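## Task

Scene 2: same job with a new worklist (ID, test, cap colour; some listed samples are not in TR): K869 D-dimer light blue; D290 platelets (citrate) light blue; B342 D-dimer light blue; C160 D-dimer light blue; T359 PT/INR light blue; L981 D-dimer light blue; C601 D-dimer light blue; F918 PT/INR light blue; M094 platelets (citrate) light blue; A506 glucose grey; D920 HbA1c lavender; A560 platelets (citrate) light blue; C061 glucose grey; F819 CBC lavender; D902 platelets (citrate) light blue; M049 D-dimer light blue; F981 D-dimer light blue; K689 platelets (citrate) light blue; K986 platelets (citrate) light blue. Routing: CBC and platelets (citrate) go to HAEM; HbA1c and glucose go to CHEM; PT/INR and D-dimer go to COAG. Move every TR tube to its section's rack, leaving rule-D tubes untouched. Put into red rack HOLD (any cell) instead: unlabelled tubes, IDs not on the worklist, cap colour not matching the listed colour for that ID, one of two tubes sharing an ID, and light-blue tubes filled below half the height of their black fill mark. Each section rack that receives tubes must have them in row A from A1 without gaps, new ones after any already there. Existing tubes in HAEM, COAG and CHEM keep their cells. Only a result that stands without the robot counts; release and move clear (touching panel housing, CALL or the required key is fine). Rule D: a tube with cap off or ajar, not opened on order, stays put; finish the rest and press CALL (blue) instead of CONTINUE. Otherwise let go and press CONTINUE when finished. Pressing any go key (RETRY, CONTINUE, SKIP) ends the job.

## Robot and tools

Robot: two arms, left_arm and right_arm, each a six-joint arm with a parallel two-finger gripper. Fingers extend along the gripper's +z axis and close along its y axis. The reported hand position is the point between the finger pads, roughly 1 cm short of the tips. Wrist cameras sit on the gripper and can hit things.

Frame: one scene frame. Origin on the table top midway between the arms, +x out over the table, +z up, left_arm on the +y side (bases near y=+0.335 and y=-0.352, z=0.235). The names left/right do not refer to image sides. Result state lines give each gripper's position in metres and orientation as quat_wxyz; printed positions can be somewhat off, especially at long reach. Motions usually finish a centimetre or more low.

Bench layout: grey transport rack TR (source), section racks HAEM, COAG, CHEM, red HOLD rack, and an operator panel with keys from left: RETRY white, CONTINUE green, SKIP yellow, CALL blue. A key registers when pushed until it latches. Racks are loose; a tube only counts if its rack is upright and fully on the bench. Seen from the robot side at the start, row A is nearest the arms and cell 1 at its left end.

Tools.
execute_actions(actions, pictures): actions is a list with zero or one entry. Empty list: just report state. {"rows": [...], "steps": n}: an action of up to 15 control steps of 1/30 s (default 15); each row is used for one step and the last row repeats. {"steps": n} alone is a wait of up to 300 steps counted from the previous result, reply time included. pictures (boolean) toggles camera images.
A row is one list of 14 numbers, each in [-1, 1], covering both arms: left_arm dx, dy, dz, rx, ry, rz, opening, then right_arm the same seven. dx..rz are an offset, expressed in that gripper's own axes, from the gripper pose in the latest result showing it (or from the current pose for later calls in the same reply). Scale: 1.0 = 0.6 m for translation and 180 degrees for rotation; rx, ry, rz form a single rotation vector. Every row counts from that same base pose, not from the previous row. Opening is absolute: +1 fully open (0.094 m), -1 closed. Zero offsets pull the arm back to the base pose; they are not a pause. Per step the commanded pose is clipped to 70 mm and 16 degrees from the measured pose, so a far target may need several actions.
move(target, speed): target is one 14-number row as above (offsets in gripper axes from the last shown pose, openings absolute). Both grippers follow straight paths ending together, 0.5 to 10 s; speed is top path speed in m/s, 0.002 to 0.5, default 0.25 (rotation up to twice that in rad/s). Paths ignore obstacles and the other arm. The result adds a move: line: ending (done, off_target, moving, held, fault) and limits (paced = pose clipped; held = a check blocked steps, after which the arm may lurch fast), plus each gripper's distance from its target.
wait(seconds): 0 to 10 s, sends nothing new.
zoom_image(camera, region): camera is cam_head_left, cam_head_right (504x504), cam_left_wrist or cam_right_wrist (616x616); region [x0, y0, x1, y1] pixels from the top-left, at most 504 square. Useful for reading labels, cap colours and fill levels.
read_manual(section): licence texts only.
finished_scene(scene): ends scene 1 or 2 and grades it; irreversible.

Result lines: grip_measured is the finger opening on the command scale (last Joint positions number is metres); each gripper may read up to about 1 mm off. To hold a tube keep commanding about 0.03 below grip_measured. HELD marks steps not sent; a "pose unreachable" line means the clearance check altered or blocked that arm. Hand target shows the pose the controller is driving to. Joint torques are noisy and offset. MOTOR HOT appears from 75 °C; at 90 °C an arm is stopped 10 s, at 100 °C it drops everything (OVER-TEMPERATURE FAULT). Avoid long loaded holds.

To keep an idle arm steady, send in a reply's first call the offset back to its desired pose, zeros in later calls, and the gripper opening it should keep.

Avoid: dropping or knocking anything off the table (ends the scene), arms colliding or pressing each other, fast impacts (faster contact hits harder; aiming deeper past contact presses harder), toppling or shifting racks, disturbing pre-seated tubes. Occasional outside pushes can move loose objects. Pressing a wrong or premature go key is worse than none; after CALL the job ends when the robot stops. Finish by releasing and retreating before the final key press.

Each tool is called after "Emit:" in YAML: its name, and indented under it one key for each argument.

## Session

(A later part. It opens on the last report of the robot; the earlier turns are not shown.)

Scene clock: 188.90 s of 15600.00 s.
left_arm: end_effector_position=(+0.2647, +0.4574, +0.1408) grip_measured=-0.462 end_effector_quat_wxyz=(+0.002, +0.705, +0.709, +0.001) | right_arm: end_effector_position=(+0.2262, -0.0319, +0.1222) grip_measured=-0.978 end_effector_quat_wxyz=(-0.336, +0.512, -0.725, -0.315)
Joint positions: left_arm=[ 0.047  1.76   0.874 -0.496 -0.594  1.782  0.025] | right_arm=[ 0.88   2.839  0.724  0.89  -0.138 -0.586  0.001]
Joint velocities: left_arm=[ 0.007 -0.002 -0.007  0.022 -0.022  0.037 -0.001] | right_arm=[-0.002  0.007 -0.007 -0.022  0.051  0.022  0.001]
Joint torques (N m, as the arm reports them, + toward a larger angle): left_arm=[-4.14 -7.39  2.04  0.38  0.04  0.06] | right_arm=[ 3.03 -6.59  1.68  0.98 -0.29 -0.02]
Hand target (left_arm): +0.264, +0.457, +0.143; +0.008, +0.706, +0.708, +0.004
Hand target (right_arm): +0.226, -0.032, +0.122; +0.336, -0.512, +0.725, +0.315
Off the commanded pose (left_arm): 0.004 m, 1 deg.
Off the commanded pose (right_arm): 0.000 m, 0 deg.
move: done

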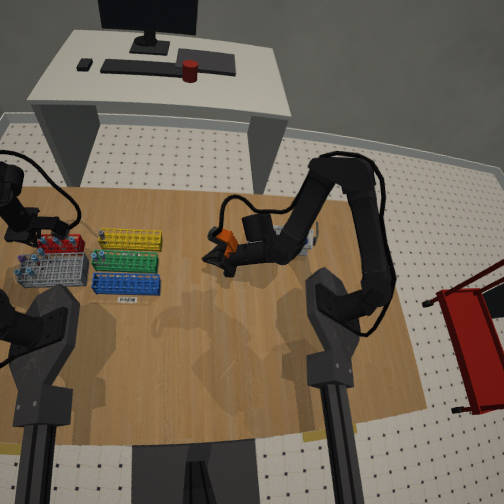

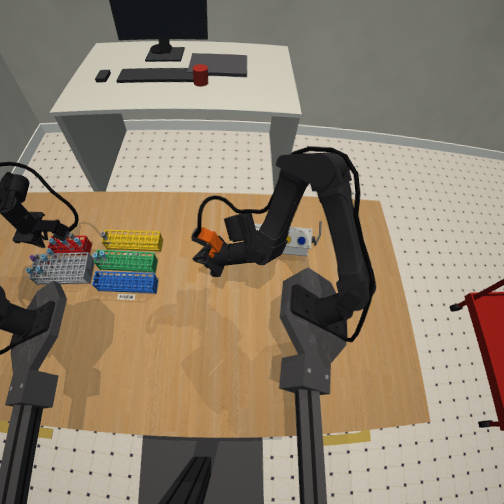

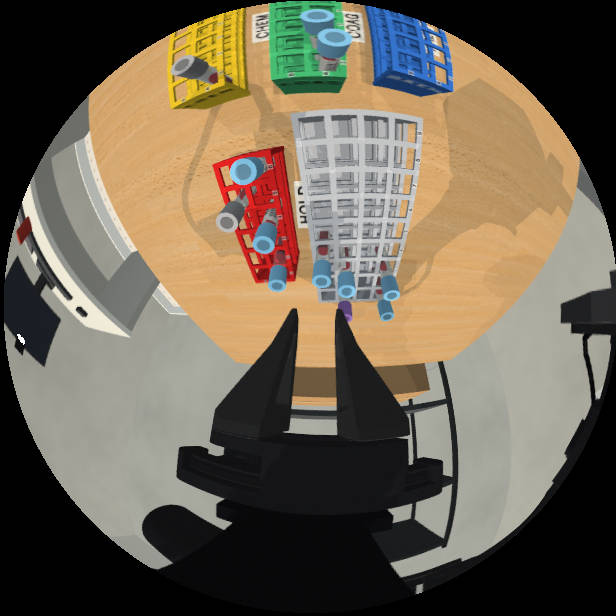

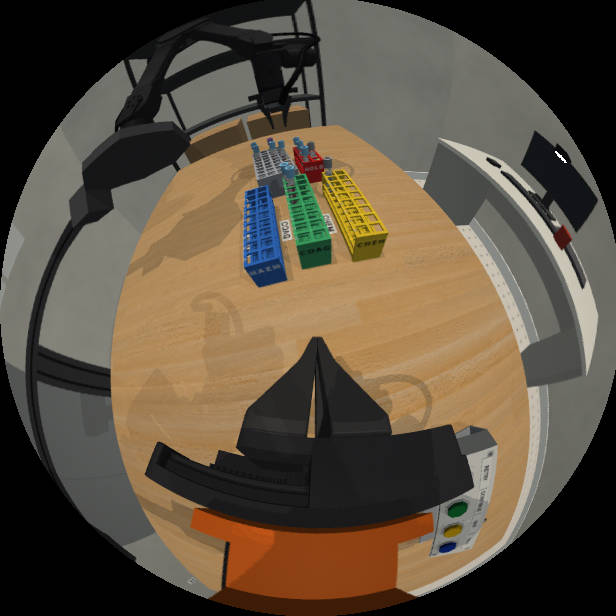

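Emit:
execute_actions:
  actions:
    - {"rows":[[-0.011,-0.007,0.054,0.002,-0.004,0.004,-0.46,0,0,0,0,0,0,-1]]}
  pictures: false

Emit:
execute_actions:
  actions:
    - {"rows":[[-0.012,-0.011,0.055,0.003,-0.004,0.004,-0.46,0,0,0,0,0,0,-1]]}
  pictures: false

Emit:
execute_actions:
  actions:
    - {"rows":[[0,0,0,0,0,0,-0.73,0,0,0,0,0,0,-1]],"steps":10}
  pictures: false

Emit:
move:
  target: [0,0.005,-0.19,-0.004,-0.006,0,-0.73,0,0,0,0,0,0,-1]
  speed: 0.15

Emit:
move:
  target: [-0.35,0,-0.01,0,0,-0.5,-0.73,0,0,0,0,0,0,-1]
  speed: 0.5

Emit:
zoom_image:
  camera: "cam_right_wrist"
  region: [235,100,335,200]

Scene clock: 198.07 s of 15600.00 s.
left_arm: end_effector_position=(+0.2621, +0.4576, +0.1126) grip_measured=-0.462 end_effector_quat_wxyz=(-0.003, +0.705, +0.709, +0.002) | right_arm: end_effector_position=(+0.2263, -0.0320, +0.1221) grip_measured=-0.978 end_effector_quat_wxyz=(-0.336, +0.512, -0.725, -0.314)
Joint positions: left_arm=[ 0.099  1.83   0.838 -0.36  -0.593  1.841  0.025] | right_arm=[ 0.88   2.839  0.724  0.89  -0.137 -0.586  0.001]
Joint velocities: left_arm=[-0.007 -0.022 -0.002  0.022 -0.037 -0.037 -0.001] | right_arm=[ 0.002 -0.012  0.002 -0.066 -0.066 -0.007 -0.   ]
Joint torques (N m, as the arm reports them, + toward a larger angle): left_arm=[-4.23 -5.48  1.91  0.34  0.12  0.01] | right_arm=[ 3.14 -6.72  1.53  0.96 -0.32 -0.03]
Hand target (left_arm): +0.260, +0.451, +0.108; +0.003, +0.710, +0.704, -0.005
Hand target (right_arm): +0.226, -0.032, +0.122; +0.336, -0.512, +0.725, +0.315
Off the commanded pose (left_arm): 0.008 m, 1 deg.
Off the commanded pose (right_arm): 0.000 m, 0 deg.
Steps of this call (steps 1 to 90: nothing new was sent; then 5.67 s passed at rest; steps 91 to 105: all 15 steps of this action). Readings (end_effector_position):
91: left_arm (+0.2656, +0.4576, +0.1384) | right_arm (+0.2262, -0.0319, +0.1222)
92: left_arm (+0.2660, +0.4582, +0.1339) | right_arm (+0.2262, -0.0319, +0.1222)
94: left_arm (+0.2619, +0.4586, +0.1229) | right_arm (+0.2262, -0.0320, +0.1221)
98: left_arm (+0.2563, +0.4560, +0.1127) | right_arm (+0.2262, -0.0320, +0.1221)
105: the state above

Scene clock: 198.57 s of 15600.00 s.
left_arm: end_effector_position=(+0.2574, +0.4577, +0.0836) grip_measured=-0.462 end_effector_quat_wxyz=(-0.009, +0.705, +0.710, +0.002) | right_arm: end_effector_position=(+0.2264, -0.0321, +0.1220) grip_measured=-0.978 end_effector_quat_wxyz=(-0.336, +0.512, -0.726, -0.314)
Joint positions: left_arm=[ 0.153  1.91   0.81  -0.224 -0.591  1.899  0.025] | right_arm=[ 0.88   2.839  0.724  0.89  -0.136 -0.586  0.001]
Joint velocities: left_arm=[ 0.002 -0.002 -0.012  0.037 -0.022  0.051  0.001] | right_arm=[ 0.002 -0.007 -0.007  0.007  0.007 -0.037  0.   ]
Joint torques (N m, as the arm reports them, + toward a larger angle): left_arm=[-4.34 -5.55  1.26  0.33  0.1   0.07] | right_arm=[ 3.09 -6.64  1.65  1.01 -0.32 -0.02]
Hand target (left_arm): +0.255, +0.451, +0.080; -0.002, +0.710, +0.705, -0.006
Hand target (right_arm): +0.226, -0.032, +0.122; +0.336, -0.512, +0.725, +0.314
Off the commanded pose (left_arm): 0.008 m, 1 deg.
Off the commanded pose (right_arm): 0.000 m, 0 deg.
Steps of this call (steps 1 to 15: all 15 steps of this action). Readings (end_effector_position):
1: left_arm (+0.2626, +0.4577, +0.1101) | right_arm (+0.2263, -0.0320, +0.1221)
2: left_arm (+0.2631, +0.4584, +0.1055) | right_arm (+0.2263, -0.0320, +0.1221)
4: left_arm (+0.2588, +0.4587, +0.0941) | right_arm (+0.2263, -0.0320, +0.1221)
8: left_arm (+0.2518, +0.4559, +0.0838) | right_arm (+0.2263, -0.0320, +0.1221)
15: the state above

Scene clock: 198.90 s of 15600.00 s.
left_arm: end_effector_position=(+0.2575, +0.4577, +0.0836) grip_measured=-0.711 end_effector_quat_wxyz=(-0.009, +0.705, +0.710, +0.003) | right_arm: end_effector_position=(+0.2265, -0.0321, +0.1220) grip_measured=-0.978 end_effector_quat_wxyz=(-0.336, +0.512, -0.726, -0.314)
Joint positions: left_arm=[ 0.153  1.91   0.81  -0.224 -0.591  1.899  0.014] | right_arm=[ 0.88   2.839  0.724  0.89  -0.136 -0.586  0.001]
Joint velocities: left_arm=[-0.007  0.012 -0.012  0.051 -0.007  0.007 -0.001] | right_arm=[ 0.007 -0.012  0.002  0.051  0.022 -0.007 -0.002]
Joint torques (N m, as the arm reports them, + toward a larger angle): left_arm=[-4.46 -6.42  2.09  0.25 -0.05  0.01] | right_arm=[ 3.06 -6.66  1.6   0.98 -0.29 -0.03]
Hand target (left_arm): +0.257, +0.458, +0.084; -0.009, +0.705, +0.710, +0.002
Hand target (right_arm): +0.226, -0.032, +0.122; +0.336, -0.512, +0.726, +0.314
Off the commanded pose (left_arm): 0.000 m, 0 deg.
Off the commanded pose (right_arm): 0.000 m, 0 deg.
Steps of this call (steps 1 to 10: all 10 steps of this action). Readings (end_effector_position):
1: left_arm (+0.2575, +0.4577, +0.0836) | right_arm (+0.2264, -0.0321, +0.1220)
2: left_arm (+0.2575, +0.4577, +0.0836) | right_arm (+0.2264, -0.0321, +0.1220)
4: left_arm (+0.2575, +0.4577, +0.0836) | right_arm (+0.2264, -0.0321, +0.1220)
8: left_arm (+0.2575, +0.4577, +0.0836) | right_arm (+0.2265, -0.0321, +0.1220)
10: the state above

Scene clock: 200.57 s of 15600.00 s.
left_arm: end_effector_position=(+0.2579, +0.4559, +0.1883) grip_measured=-0.711 end_effector_quat_wxyz=(-0.004, +0.703, +0.711, -0.006) | right_arm: end_effector_position=(+0.2265, -0.0322, +0.1219) grip_measured=-0.978 end_effector_quat_wxyz=(-0.336, +0.512, -0.726, -0.313)
Joint positions: left_arm=[-0.051  1.662  0.94  -0.749 -0.608  1.647  0.014] | right_arm=[ 0.88   2.839  0.724  0.89  -0.135 -0.586  0.001]
Joint velocities: left_arm=[-0.012 -0.007  0.002 -0.037 -0.066 -0.007 -0.   ] | right_arm=[-0.017 -0.022 -0.022 -0.037  0.022  0.022 -0.001]
Joint torques (N m, as the arm reports them, + toward a larger angle): left_arm=[-5.26 -6.47  5.22 -0.02 -0.03 -0.06] | right_arm=[ 3.06 -6.59  1.63  0.97 -0.29 -0.01]
Hand target (left_arm): +0.263, +0.456, +0.198; +0.003, +0.704, +0.710, +0.000
Hand target (right_arm): +0.226, -0.032, +0.122; +0.336, -0.512, +0.726, +0.314
Off the commanded pose (left_arm): 0.010 m, 1 deg.
Off the commanded pose (right_arm): 0.000 m, 0 deg.
move: done

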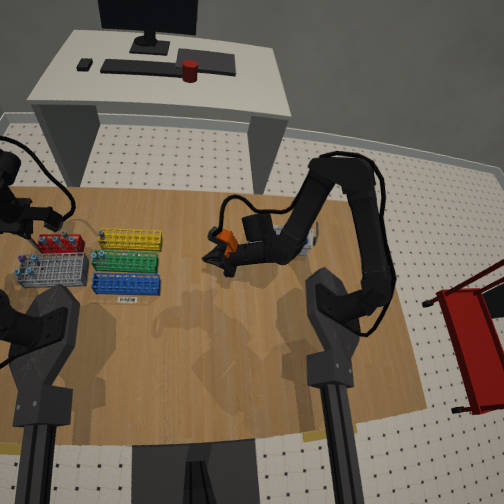

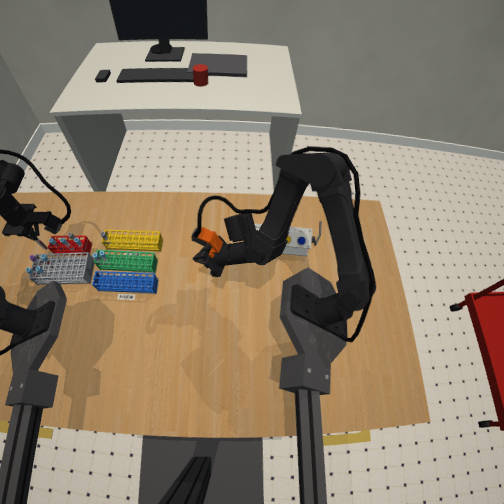

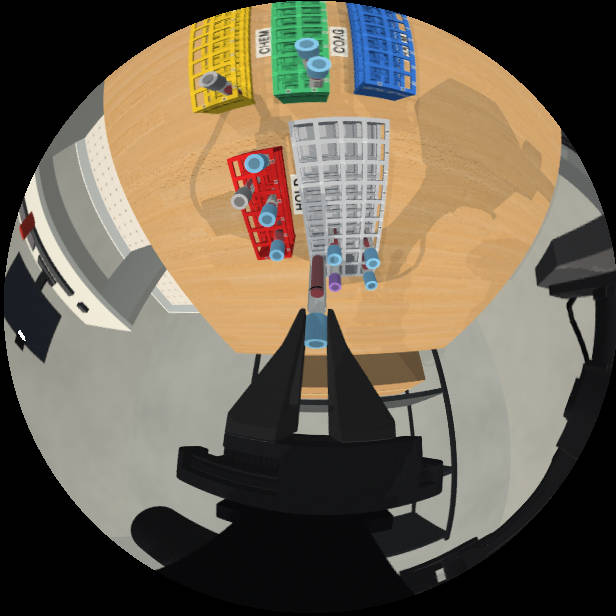

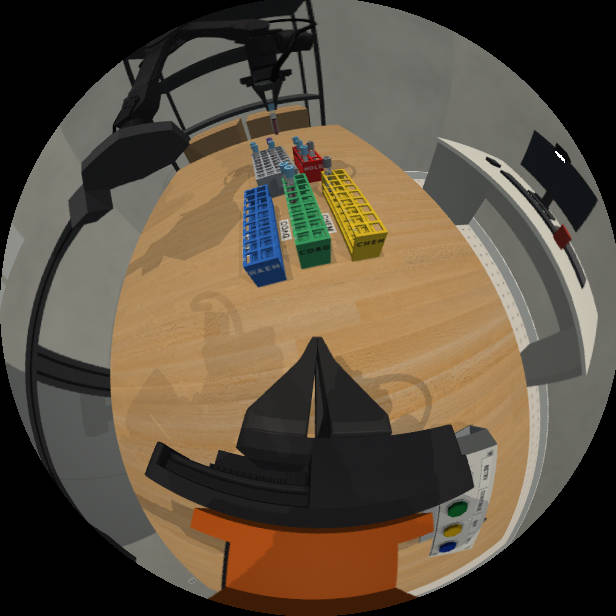

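Scene clock: 202.93 s of 15600.00 s.
left_arm: end_effector_position=(+0.2550, +0.2491, +0.1935) grip_measured=-0.711 end_effector_quat_wxyz=(-0.006, -0.010, +1.000, -0.006) | right_arm: end_effector_position=(+0.2266, -0.0323, +0.1218) grip_measured=-0.978 end_effector_quat_wxyz=(-0.336, +0.511, -0.726, -0.313)
Joint positions: left_arm=[-0.623  2.164  1.071 -0.756 -0.546 -0.614  0.014] | right_arm=[ 0.88   2.839  0.724  0.89  -0.134 -0.586  0.001]
Joint velocities: left_arm=[ 0.012  0.007 -0.007  0.022 -0.007  0.051  0.   ] | right_arm=[-0.022  0.017 -0.007 -0.037 -0.007  0.022 -0.   ]
Joint torques (N m, as the arm reports them, + toward a larger angle): left_arm=[-6.51 -5.2   5.47  0.09  0.03 -0.06] | right_arm=[ 3.12 -6.55  1.68  0.96 -0.33 -0.04]
Hand target (left_arm): +0.256, +0.243, +0.196; -0.005, -0.005, +1.000, -0.005
Hand target (right_arm): +0.227, -0.032, +0.122; +0.336, -0.512, +0.726, +0.313
Off the commanded pose (left_arm): 0.006 m, 1 deg.
Off the commanded pose (right_arm): 0.000 m, 0 deg.
move: done

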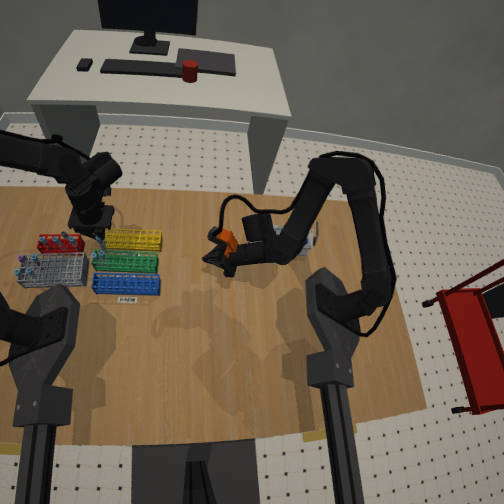

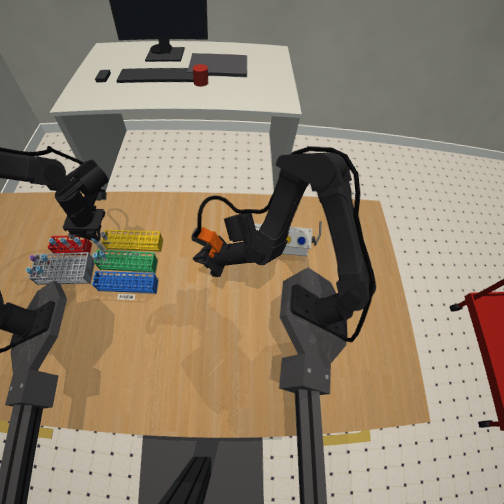

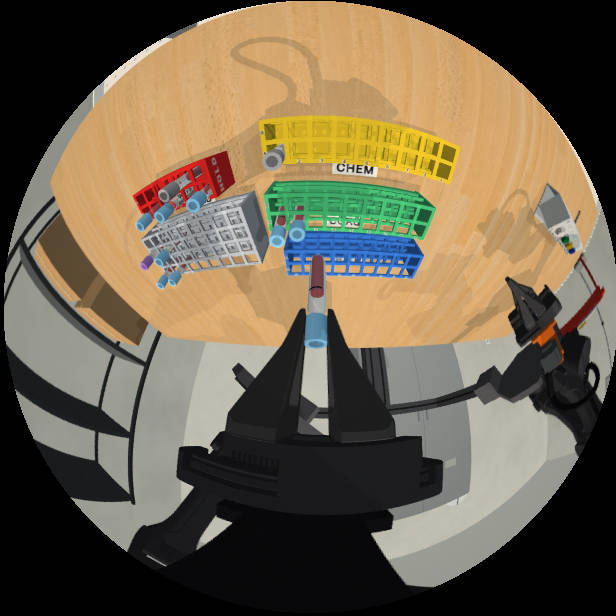

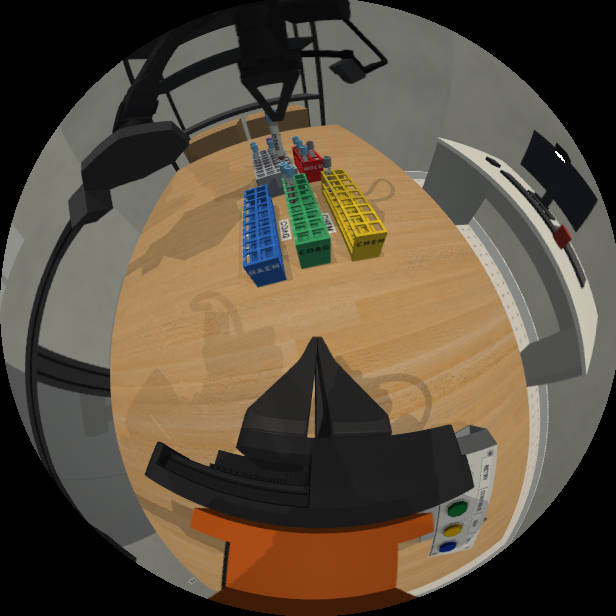

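Region (235, 100, 335, 200) of cam_right_wrist's 616x616 image, scaled by 5.040, with more detail than that image has.

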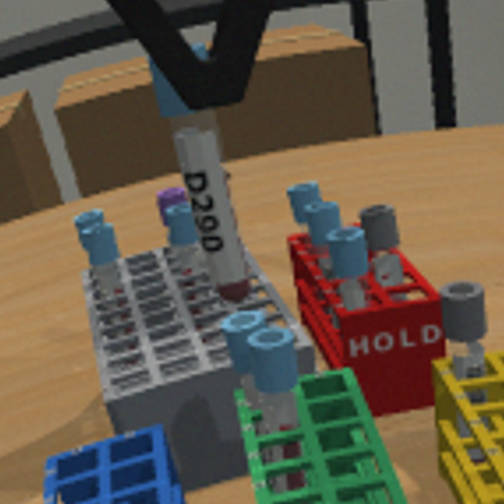

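Emit:
execute_actions:
  actions: []

Emit:
move:
  target: [0.12,0.055,0.04,0,0,0.505,-0.73,0,0,0,0,0,0,-1]
  speed: 0.5

Emit:
zoom_image:
  camera: "cam_left_wrist"
  region: [240,200,400,360]

Scene clock: 227.63 s of 15600.00 s.
left_arm: end_effector_position=(+0.2547, +0.2493, +0.1935) grip_measured=-0.711 end_effector_quat_wxyz=(-0.006, -0.012, +1.000, -0.006) | right_arm: end_effector_position=(+0.2266, -0.0323, +0.1218) grip_measured=-0.978 end_effector_quat_wxyz=(-0.336, +0.511, -0.726, -0.313)
Joint positions: left_arm=[-0.623  2.164  1.071 -0.758 -0.546 -0.618  0.014] | right_arm=[ 0.88   2.839  0.724  0.89  -0.134 -0.586  0.001]
Joint velocities: left_arm=[-0.002 -0.012 -0.002  0.007  0.051  0.022 -0.   ] | right_arm=[-0.002 -0.002  0.002 -0.037 -0.007  0.037 -0.   ]
Joint torques (N m, as the arm reports them, + toward a larger angle): left_arm=[-6.41 -5.36  5.35  0.07  0.   -0.07] | right_arm=[ 3.11 -6.54  1.63  0.95 -0.32 -0.01]
Hand target (left_arm): +0.256, +0.243, +0.196; -0.005, -0.005, +1.000, -0.005
Hand target (right_arm): +0.227, -0.032, +0.122; +0.336, -0.512, +0.726, +0.313
Off the commanded pose (left_arm): 0.007 m, 1 deg.
Off the commanded pose (right_arm): 0.000 m, 0 deg.
Steps of this call (steps 1 to 90: nothing new was sent; then 21.70 s passed at rest). Readings (end_effector_position):
1: left_arm (+0.2549, +0.2492, +0.1935) | right_arm (+0.2266, -0.0323, +0.1218)
2: left_arm (+0.2548, +0.2492, +0.1935) | right_arm (+0.2266, -0.0323, +0.1218)
4: left_arm (+0.2548, +0.2492, +0.1935) | right_arm (+0.2266, -0.0323, +0.1218)
8: left_arm (+0.2547, +0.2493, +0.1935) | right_arm (+0.2266, -0.0323, +0.1218)
90: the state above

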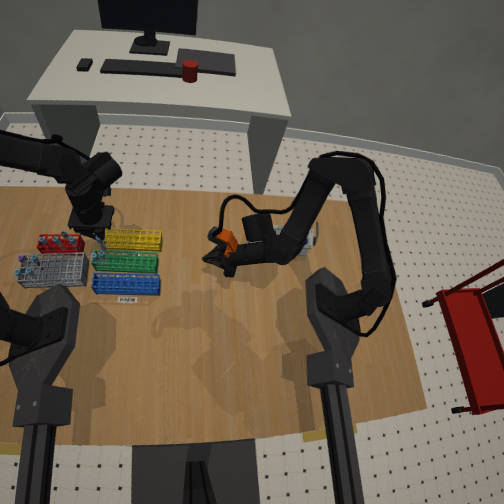

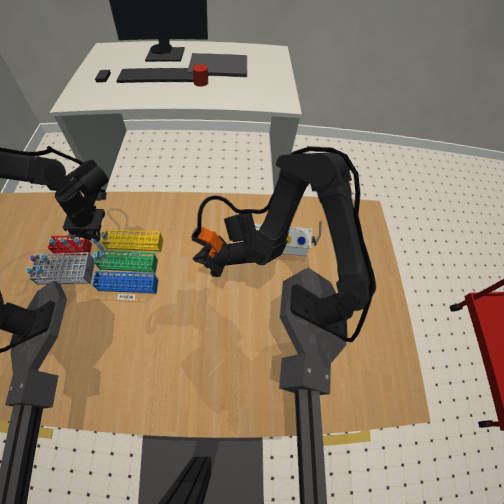

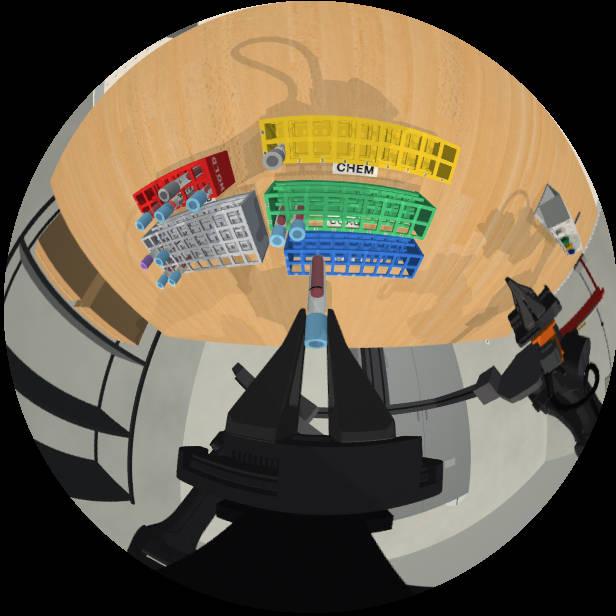

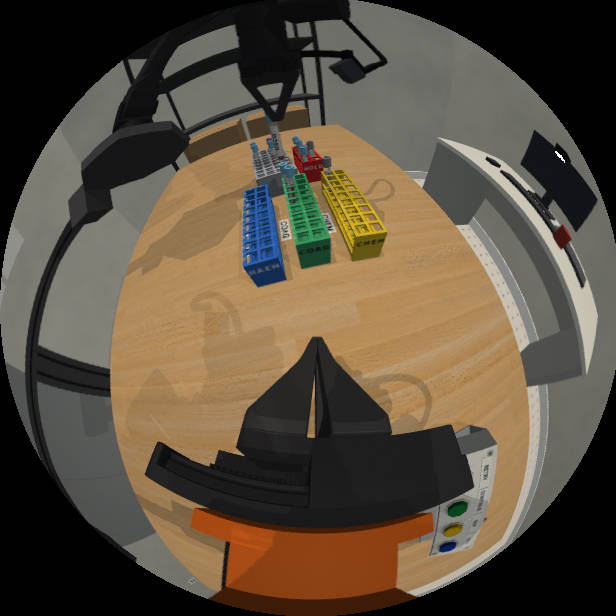

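Scene clock: 229.97 s of 15600.00 s.
left_arm: end_effector_position=(+0.1816, +0.2817, +0.1695) grip_measured=-0.711 end_effector_quat_wxyz=(-0.011, +0.706, +0.708, -0.007) | right_arm: end_effector_position=(+0.2267, -0.0323, +0.1217) grip_measured=-0.978 end_effector_quat_wxyz=(-0.336, +0.511, -0.726, -0.313)
Joint positions: left_arm=[-0.623  1.998  0.71  -0.586 -0.552  0.961  0.014] | right_arm=[ 0.88   2.839  0.724  0.89  -0.133 -0.586  0.001]
Joint velocities: left_arm=[ 0.007  0.007  0.002  0.022 -0.037  0.051 -0.001] | right_arm=[-0.007 -0.022 -0.012  0.022  0.066  0.007  0.001]
Joint torques (N m, as the arm reports them, + toward a larger angle): left_arm=[-3.62 -6.52  2.16  0.4   0.02  0.05] | right_arm=[ 2.98 -6.66  1.59  0.96 -0.3  -0.02]
Hand target (left_arm): +0.182, +0.282, +0.171; -0.000, +0.704, +0.710, -0.008
Hand target (right_arm): +0.227, -0.032, +0.122; +0.336, -0.511, +0.726, +0.313
Off the commanded pose (left_arm): 0.001 m, 1 deg.
Off the commanded pose (right_arm): 0.000 m, 0 deg.
move: done

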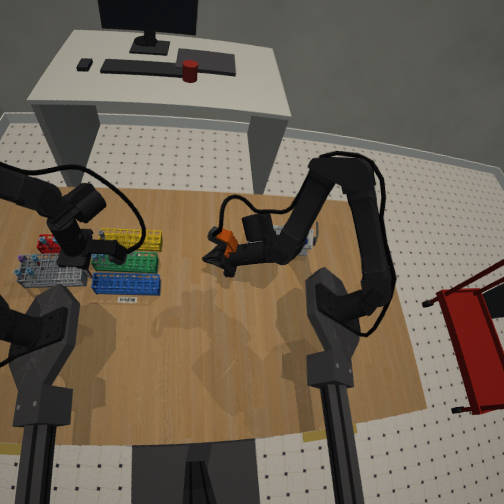

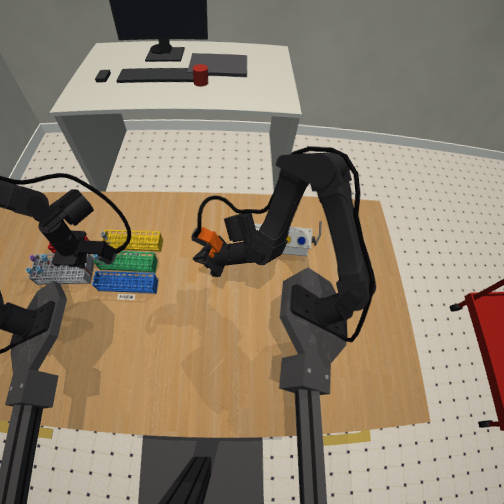

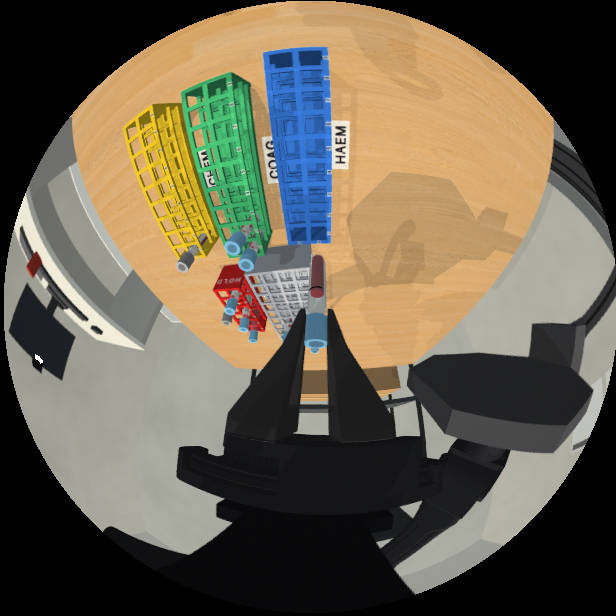

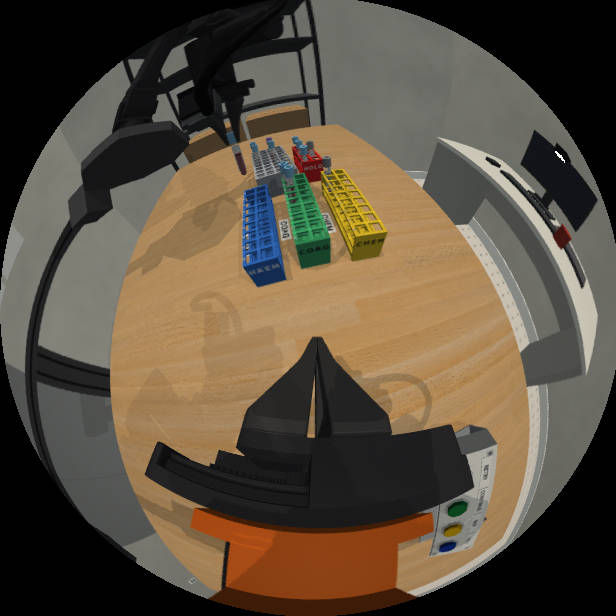

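Region (240, 200, 400, 360) of cam_left_wrist's 616x616 image, scaled by 3.150, with more detail than that image has.

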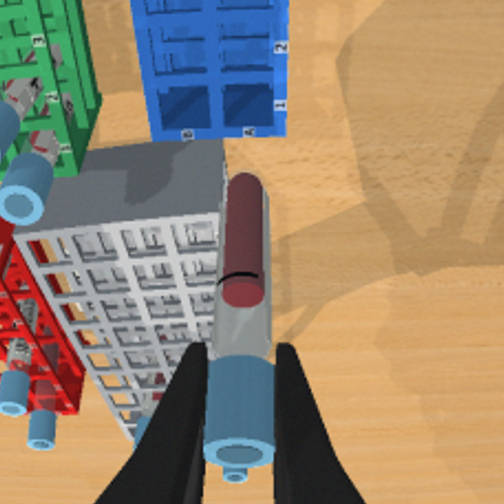

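Emit:
execute_actions:
  actions:
    - {"rows":[[-0.008,-0.012,0.046,-0.004,-0.002,0,-0.73,0,0,0,0,0,0,-1]]}

Emit:
zoom_image:
  camera: "cam_left_wrist"
  region: [240,200,400,360]

Scene clock: 233.70 s of 15600.00 s.
left_arm: end_effector_position=(+0.1746, +0.2776, +0.1466) grip_measured=-0.711 end_effector_quat_wxyz=(-0.004, +0.705, +0.709, -0.005) | right_arm: end_effector_position=(+0.2268, -0.0324, +0.1217) grip_measured=-0.978 end_effector_quat_wxyz=(-0.336, +0.511, -0.726, -0.312)
Joint positions: left_arm=[-0.597  2.054  0.644 -0.431 -0.562  0.997  0.014] | right_arm=[ 0.88   2.839  0.724  0.89  -0.132 -0.586  0.001]
Joint velocities: left_arm=[-0.007 -0.012  0.002  0.11  -0.022 -0.066  0.   ] | right_arm=[ 0.017  0.007 -0.002 -0.081  0.051  0.022  0.   ]
Joint torques (N m, as the arm reports them, + toward a larger angle): left_arm=[-3.36 -3.76  2.21  0.41 -0.03  0.08] | right_arm=[ 3.09 -6.59  1.66  0.99 -0.33 -0.01]
Hand target (left_arm): +0.173, +0.277, +0.142; -0.005, +0.706, +0.708, -0.005
Hand target (right_arm): +0.227, -0.032, +0.122; +0.336, -0.511, +0.726, +0.313
Off the commanded pose (left_arm): 0.005 m, 0 deg.
Off the commanded pose (right_arm): 0.000 m, 0 deg.
Steps of this call (steps 1 to 90: nothing new was sent; then 0.23 s passed at rest; steps 91 to 105: all 15 steps of this action). Readings (end_effector_position):
91: left_arm (+0.1819, +0.2808, +0.1673) | right_arm (+0.2268, -0.0324, +0.1217)
92: left_arm (+0.1813, +0.2798, +0.1635) | right_arm (+0.2268, -0.0324, +0.1217)
94: left_arm (+0.1749, +0.2807, +0.1549) | right_arm (+0.2268, -0.0324, +0.1217)
98: left_arm (+0.1679, +0.2816, +0.1469) | right_arm (+0.2268, -0.0324, +0.1217)
105: the state above

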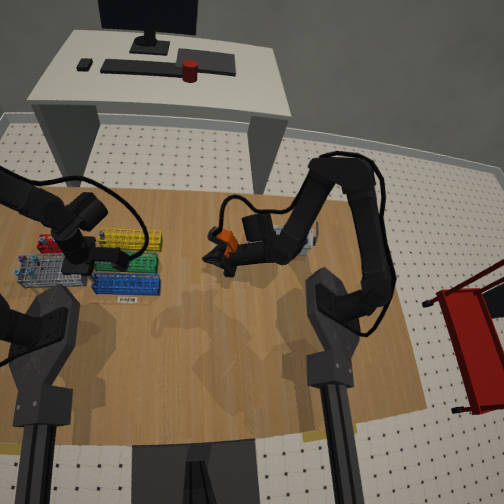

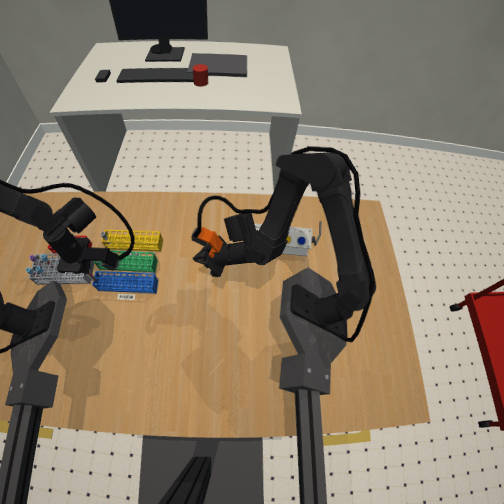

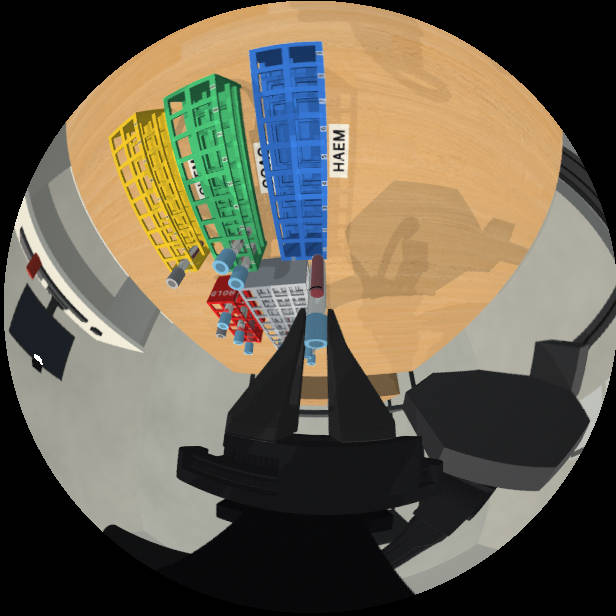

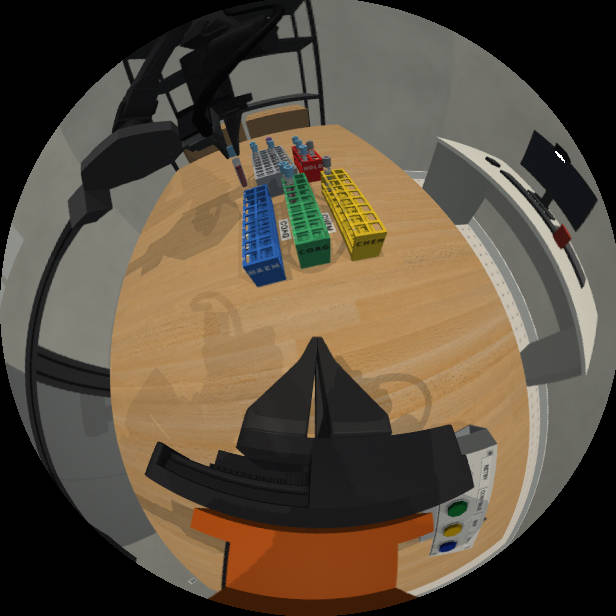

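Region (240, 200, 400, 360) of cam_left_wrist's 616x616 image, scaled by 3.150, with more detail than that image has.

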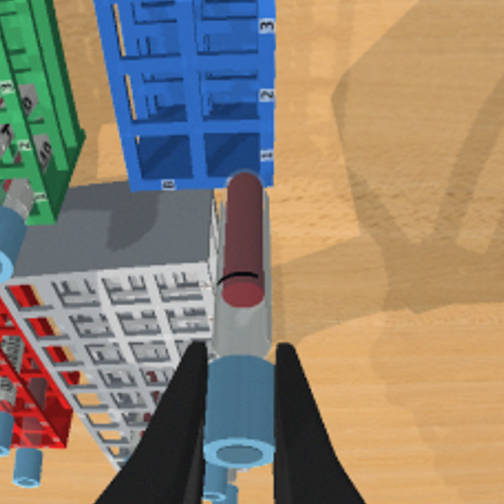

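Emit:
execute_actions:
  actions:
    - {"rows":[[-0.006,0.004,0.02,-0.002,0,0,-0.73,0,0,0,0,0,0,-1]]}

Emit:
zoom_image:
  camera: "cam_left_wrist"
  region: [240,200,400,360]

Scene clock: 237.27 s of 15600.00 s.
left_arm: end_effector_position=(+0.1788, +0.2741, +0.1391) grip_measured=-0.711 end_effector_quat_wxyz=(+0.001, +0.704, +0.710, -0.002) | right_arm: end_effector_position=(+0.2269, -0.0325, +0.1216) grip_measured=-0.978 end_effector_quat_wxyz=(-0.336, +0.511, -0.727, -0.312)
Joint positions: left_arm=[-0.584  2.088  0.644 -0.376 -0.569  1.015  0.014] | right_arm=[ 0.88   2.839  0.724  0.89  -0.132 -0.586  0.001]
Joint velocities: left_arm=[-0.007 -0.007  0.012  0.081 -0.007  0.007 -0.001] | right_arm=[-0.002 -0.007 -0.012 -0.051 -0.051 -0.022 -0.001]
Joint torques (N m, as the arm reports them, + toward a larger angle): left_arm=[-3.46 -3.83  2.3   0.45  0.    0.08] | right_arm=[ 3.04 -6.59  1.65  0.96 -0.31 -0.01]
Hand target (left_arm): +0.177, +0.274, +0.135; -0.002, +0.705, +0.709, -0.003
Hand target (right_arm): +0.227, -0.032, +0.122; +0.336, -0.511, +0.726, +0.312
Off the commanded pose (left_arm): 0.005 m, 0 deg.
Off the commanded pose (right_arm): 0.000 m, 0 deg.
Steps of this call (steps 1 to 90: nothing new was sent; then 0.07 s passed at rest; steps 91 to 105: all 15 steps of this action). Readings (end_effector_position):
91: left_arm (+0.1767, +0.2764, +0.1458) | right_arm (+0.2269, -0.0325, +0.1216)
92: left_arm (+0.1771, +0.2758, +0.1442) | right_arm (+0.2269, -0.0325, +0.1216)
94: left_arm (+0.1764, +0.2754, +0.1409) | right_arm (+0.2269, -0.0325, +0.1216)
98: left_arm (+0.1770, +0.2749, +0.1391) | right_arm (+0.2269, -0.0325, +0.1216)
105: the state above

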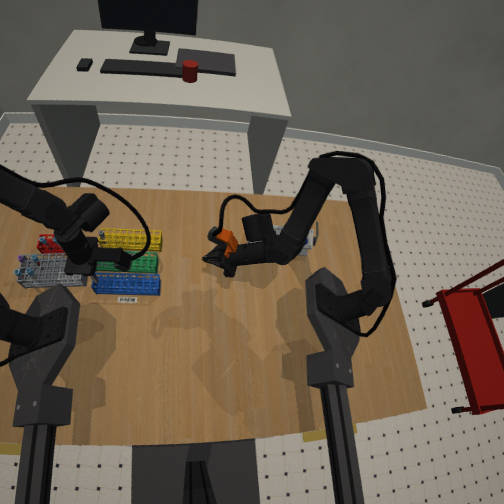

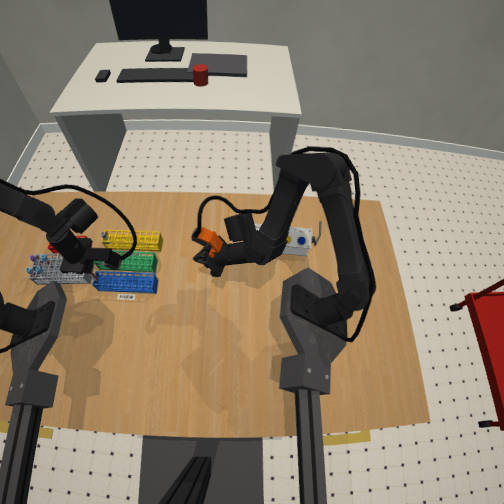

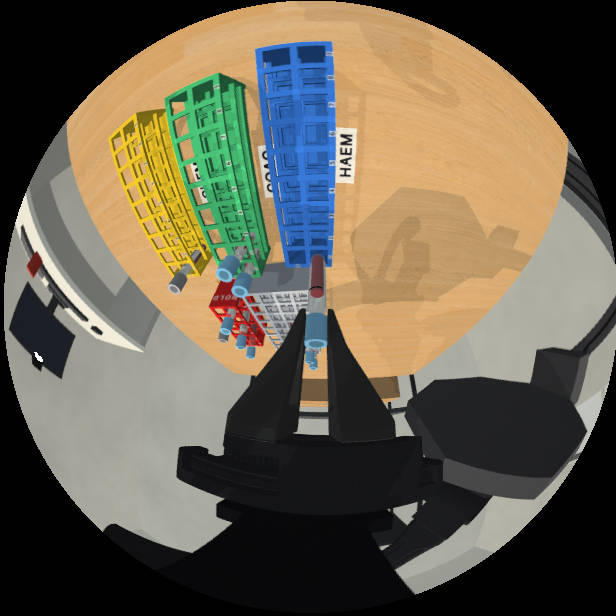

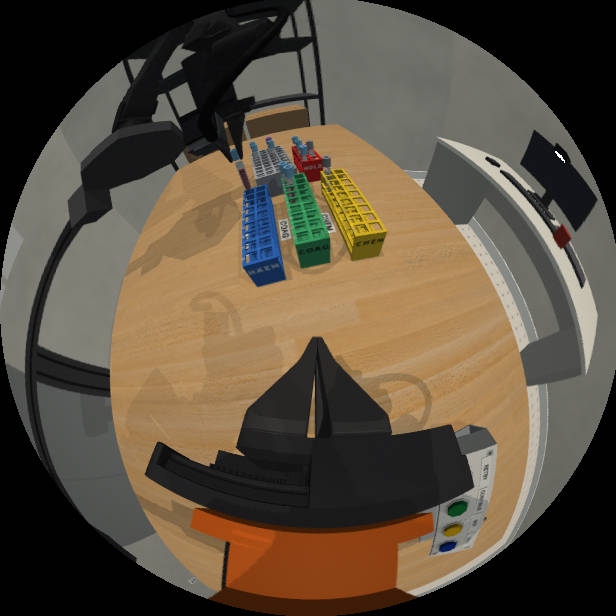

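Region (240, 200, 400, 360) of cam_left_wrist's 616x616 image, scaled by 3.150, with more detail than that image has.

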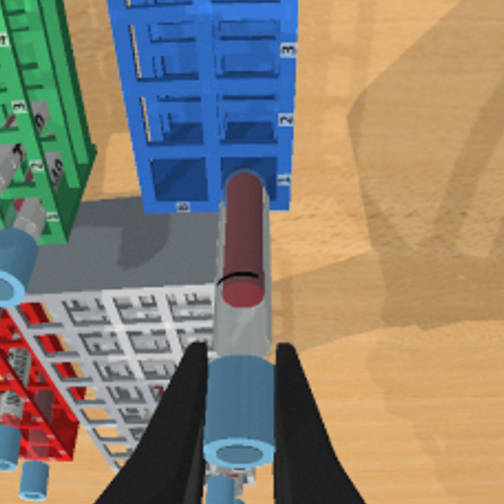

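Emit:
execute_actions:
  actions:
    - {"rows":[[0,-0.008,0.036,0.003,0,0,-0.73,0,0,0,0,0,0,-1]]}
  pictures: false

Emit:
execute_actions:
  actions:
    - {"rows":[[-0.001,-0.011,0.036,0.003,0,0,-0.73,0,0,0,0,0,0,-1]]}

Emit:
zoom_image:
  camera: "cam_left_wrist"
  region: [240,200,400,360]

Scene clock: 242.03 s of 15600.00 s.
left_arm: end_effector_position=(+0.1788, +0.2742, +0.1226) grip_measured=-0.711 end_effector_quat_wxyz=(+0.001, +0.701, +0.713, -0.002) | right_arm: end_effector_position=(+0.2270, -0.0326, +0.1215) grip_measured=-0.978 end_effector_quat_wxyz=(-0.336, +0.511, -0.727, -0.312)
Joint positions: left_arm=[-0.543  2.14   0.626 -0.281 -0.578  1.055  0.014] | right_arm=[ 0.88   2.839  0.724  0.89  -0.131 -0.586  0.001]
Joint velocities: left_arm=[-0.017  0.002 -0.012 -0.037 -0.022  0.037 -0.001] | right_arm=[-0.017  0.012 -0.032  0.037 -0.051 -0.007  0.   ]
Joint torques (N m, as the arm reports them, + toward a larger angle): left_arm=[-3.59 -3.86  1.3   0.5  -0.03  0.03] | right_arm=[ 3.08 -6.65  1.64  0.97 -0.31 -0.01]
Hand target (left_arm): +0.174, +0.274, +0.118; -0.002, +0.704, +0.710, -0.005
Hand target (right_arm): +0.227, -0.032, +0.122; +0.336, -0.511, +0.727, +0.312
Off the commanded pose (left_arm): 0.007 m, 1 deg.
Off the commanded pose (right_arm): 0.000 m, 0 deg.
Steps of this call (steps 1 to 90: nothing new was sent; then 1.27 s passed at rest; steps 91 to 105: all 15 steps of this action). Readings (end_effector_position):
91: left_arm (+0.1795, +0.2735, +0.1375) | right_arm (+0.2269, -0.0325, +0.1216)
92: left_arm (+0.1797, +0.2733, +0.1343) | right_arm (+0.2269, -0.0325, +0.1216)
94: left_arm (+0.1779, +0.2752, +0.1278) | right_arm (+0.2269, -0.0325, +0.1216)
98: left_arm (+0.1752, +0.2759, +0.1226) | right_arm (+0.2270, -0.0326, +0.1215)
105: the state above

Scene clock: 242.53 s of 15600.00 s.
left_arm: end_effector_position=(+0.1775, +0.2728, +0.1058) grip_measured=-0.711 end_effector_quat_wxyz=(+0.002, +0.698, +0.716, -0.004) | right_arm: end_effector_position=(+0.2271, -0.0326, +0.1215) grip_measured=-0.978 end_effector_quat_wxyz=(-0.336, +0.511, -0.727, -0.311)
Joint positions: left_arm=[-0.505  2.2    0.611 -0.181 -0.583  1.091  0.014] | right_arm=[ 0.88   2.839  0.724  0.89  -0.13  -0.586  0.001]
Joint velocities: left_arm=[-0.002 -0.012 -0.002 -0.022  0.007  0.022 -0.001] | right_arm=[ 0.022  0.002 -0.002  0.051  0.066 -0.037 -0.002]
Joint torques (N m, as the arm reports them, + toward a larger angle): left_arm=[-3.57 -4.22  0.93  0.51  0.01  0.02] | right_arm=[ 3.12 -6.7   1.57  0.99 -0.31  0.01]
Hand target (left_arm): +0.172, +0.274, +0.101; -0.003, +0.701, +0.713, -0.006
Hand target (right_arm): +0.227, -0.033, +0.122; +0.336, -0.511, +0.727, +0.312
Off the commanded pose (left_arm): 0.007 m, 1 deg.
Off the commanded pose (right_arm): 0.000 m, 0 deg.
Steps of this call (steps 1 to 15: all 15 steps of this action). Readings (end_effector_position):
1: left_arm (+0.1789, +0.2739, +0.1209) | right_arm (+0.2270, -0.0326, +0.1215)
2: left_arm (+0.1790, +0.2736, +0.1177) | right_arm (+0.2270, -0.0326, +0.1215)
4: left_arm (+0.1763, +0.2742, +0.1108) | right_arm (+0.2270, -0.0326, +0.1215)
8: left_arm (+0.1737, +0.2747, +0.1059) | right_arm (+0.2271, -0.0326, +0.1215)
15: the state above

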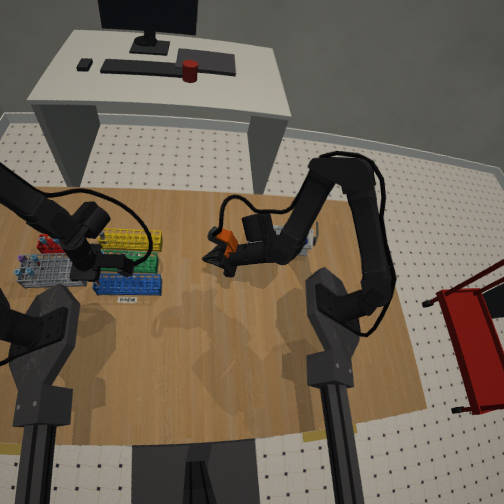

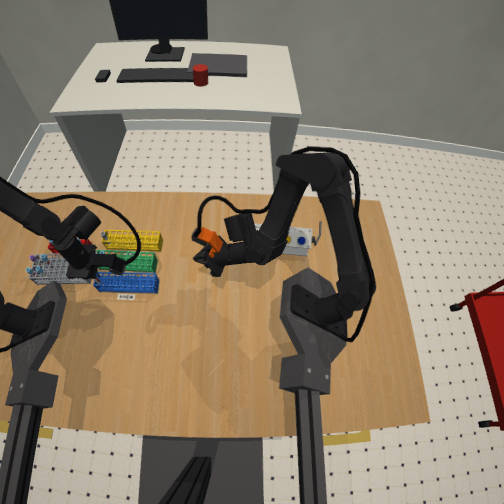

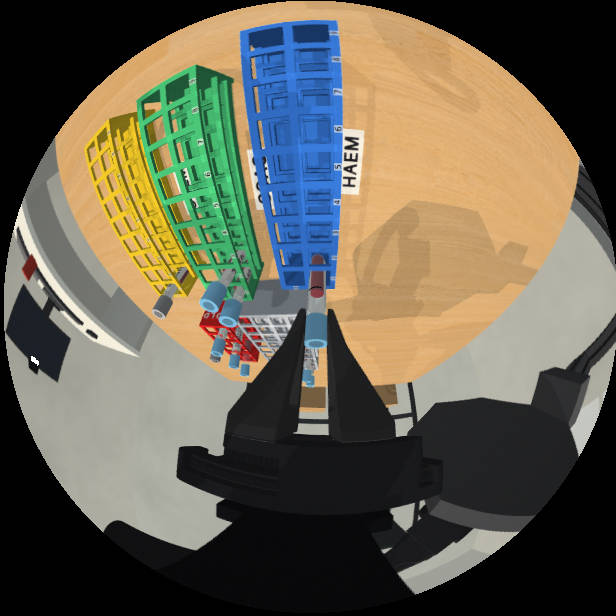

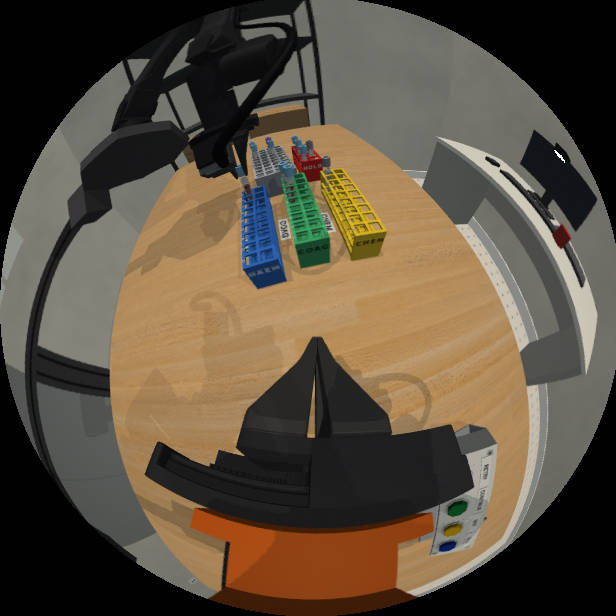

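Region (240, 200, 400, 360) of cam_left_wrist's 616x616 image, scaled by 3.150, with more detail than that image has.

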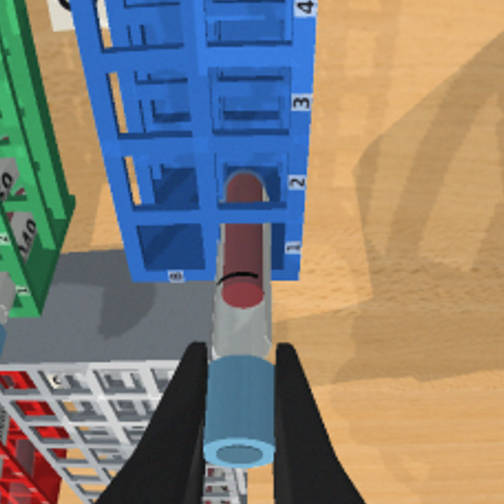

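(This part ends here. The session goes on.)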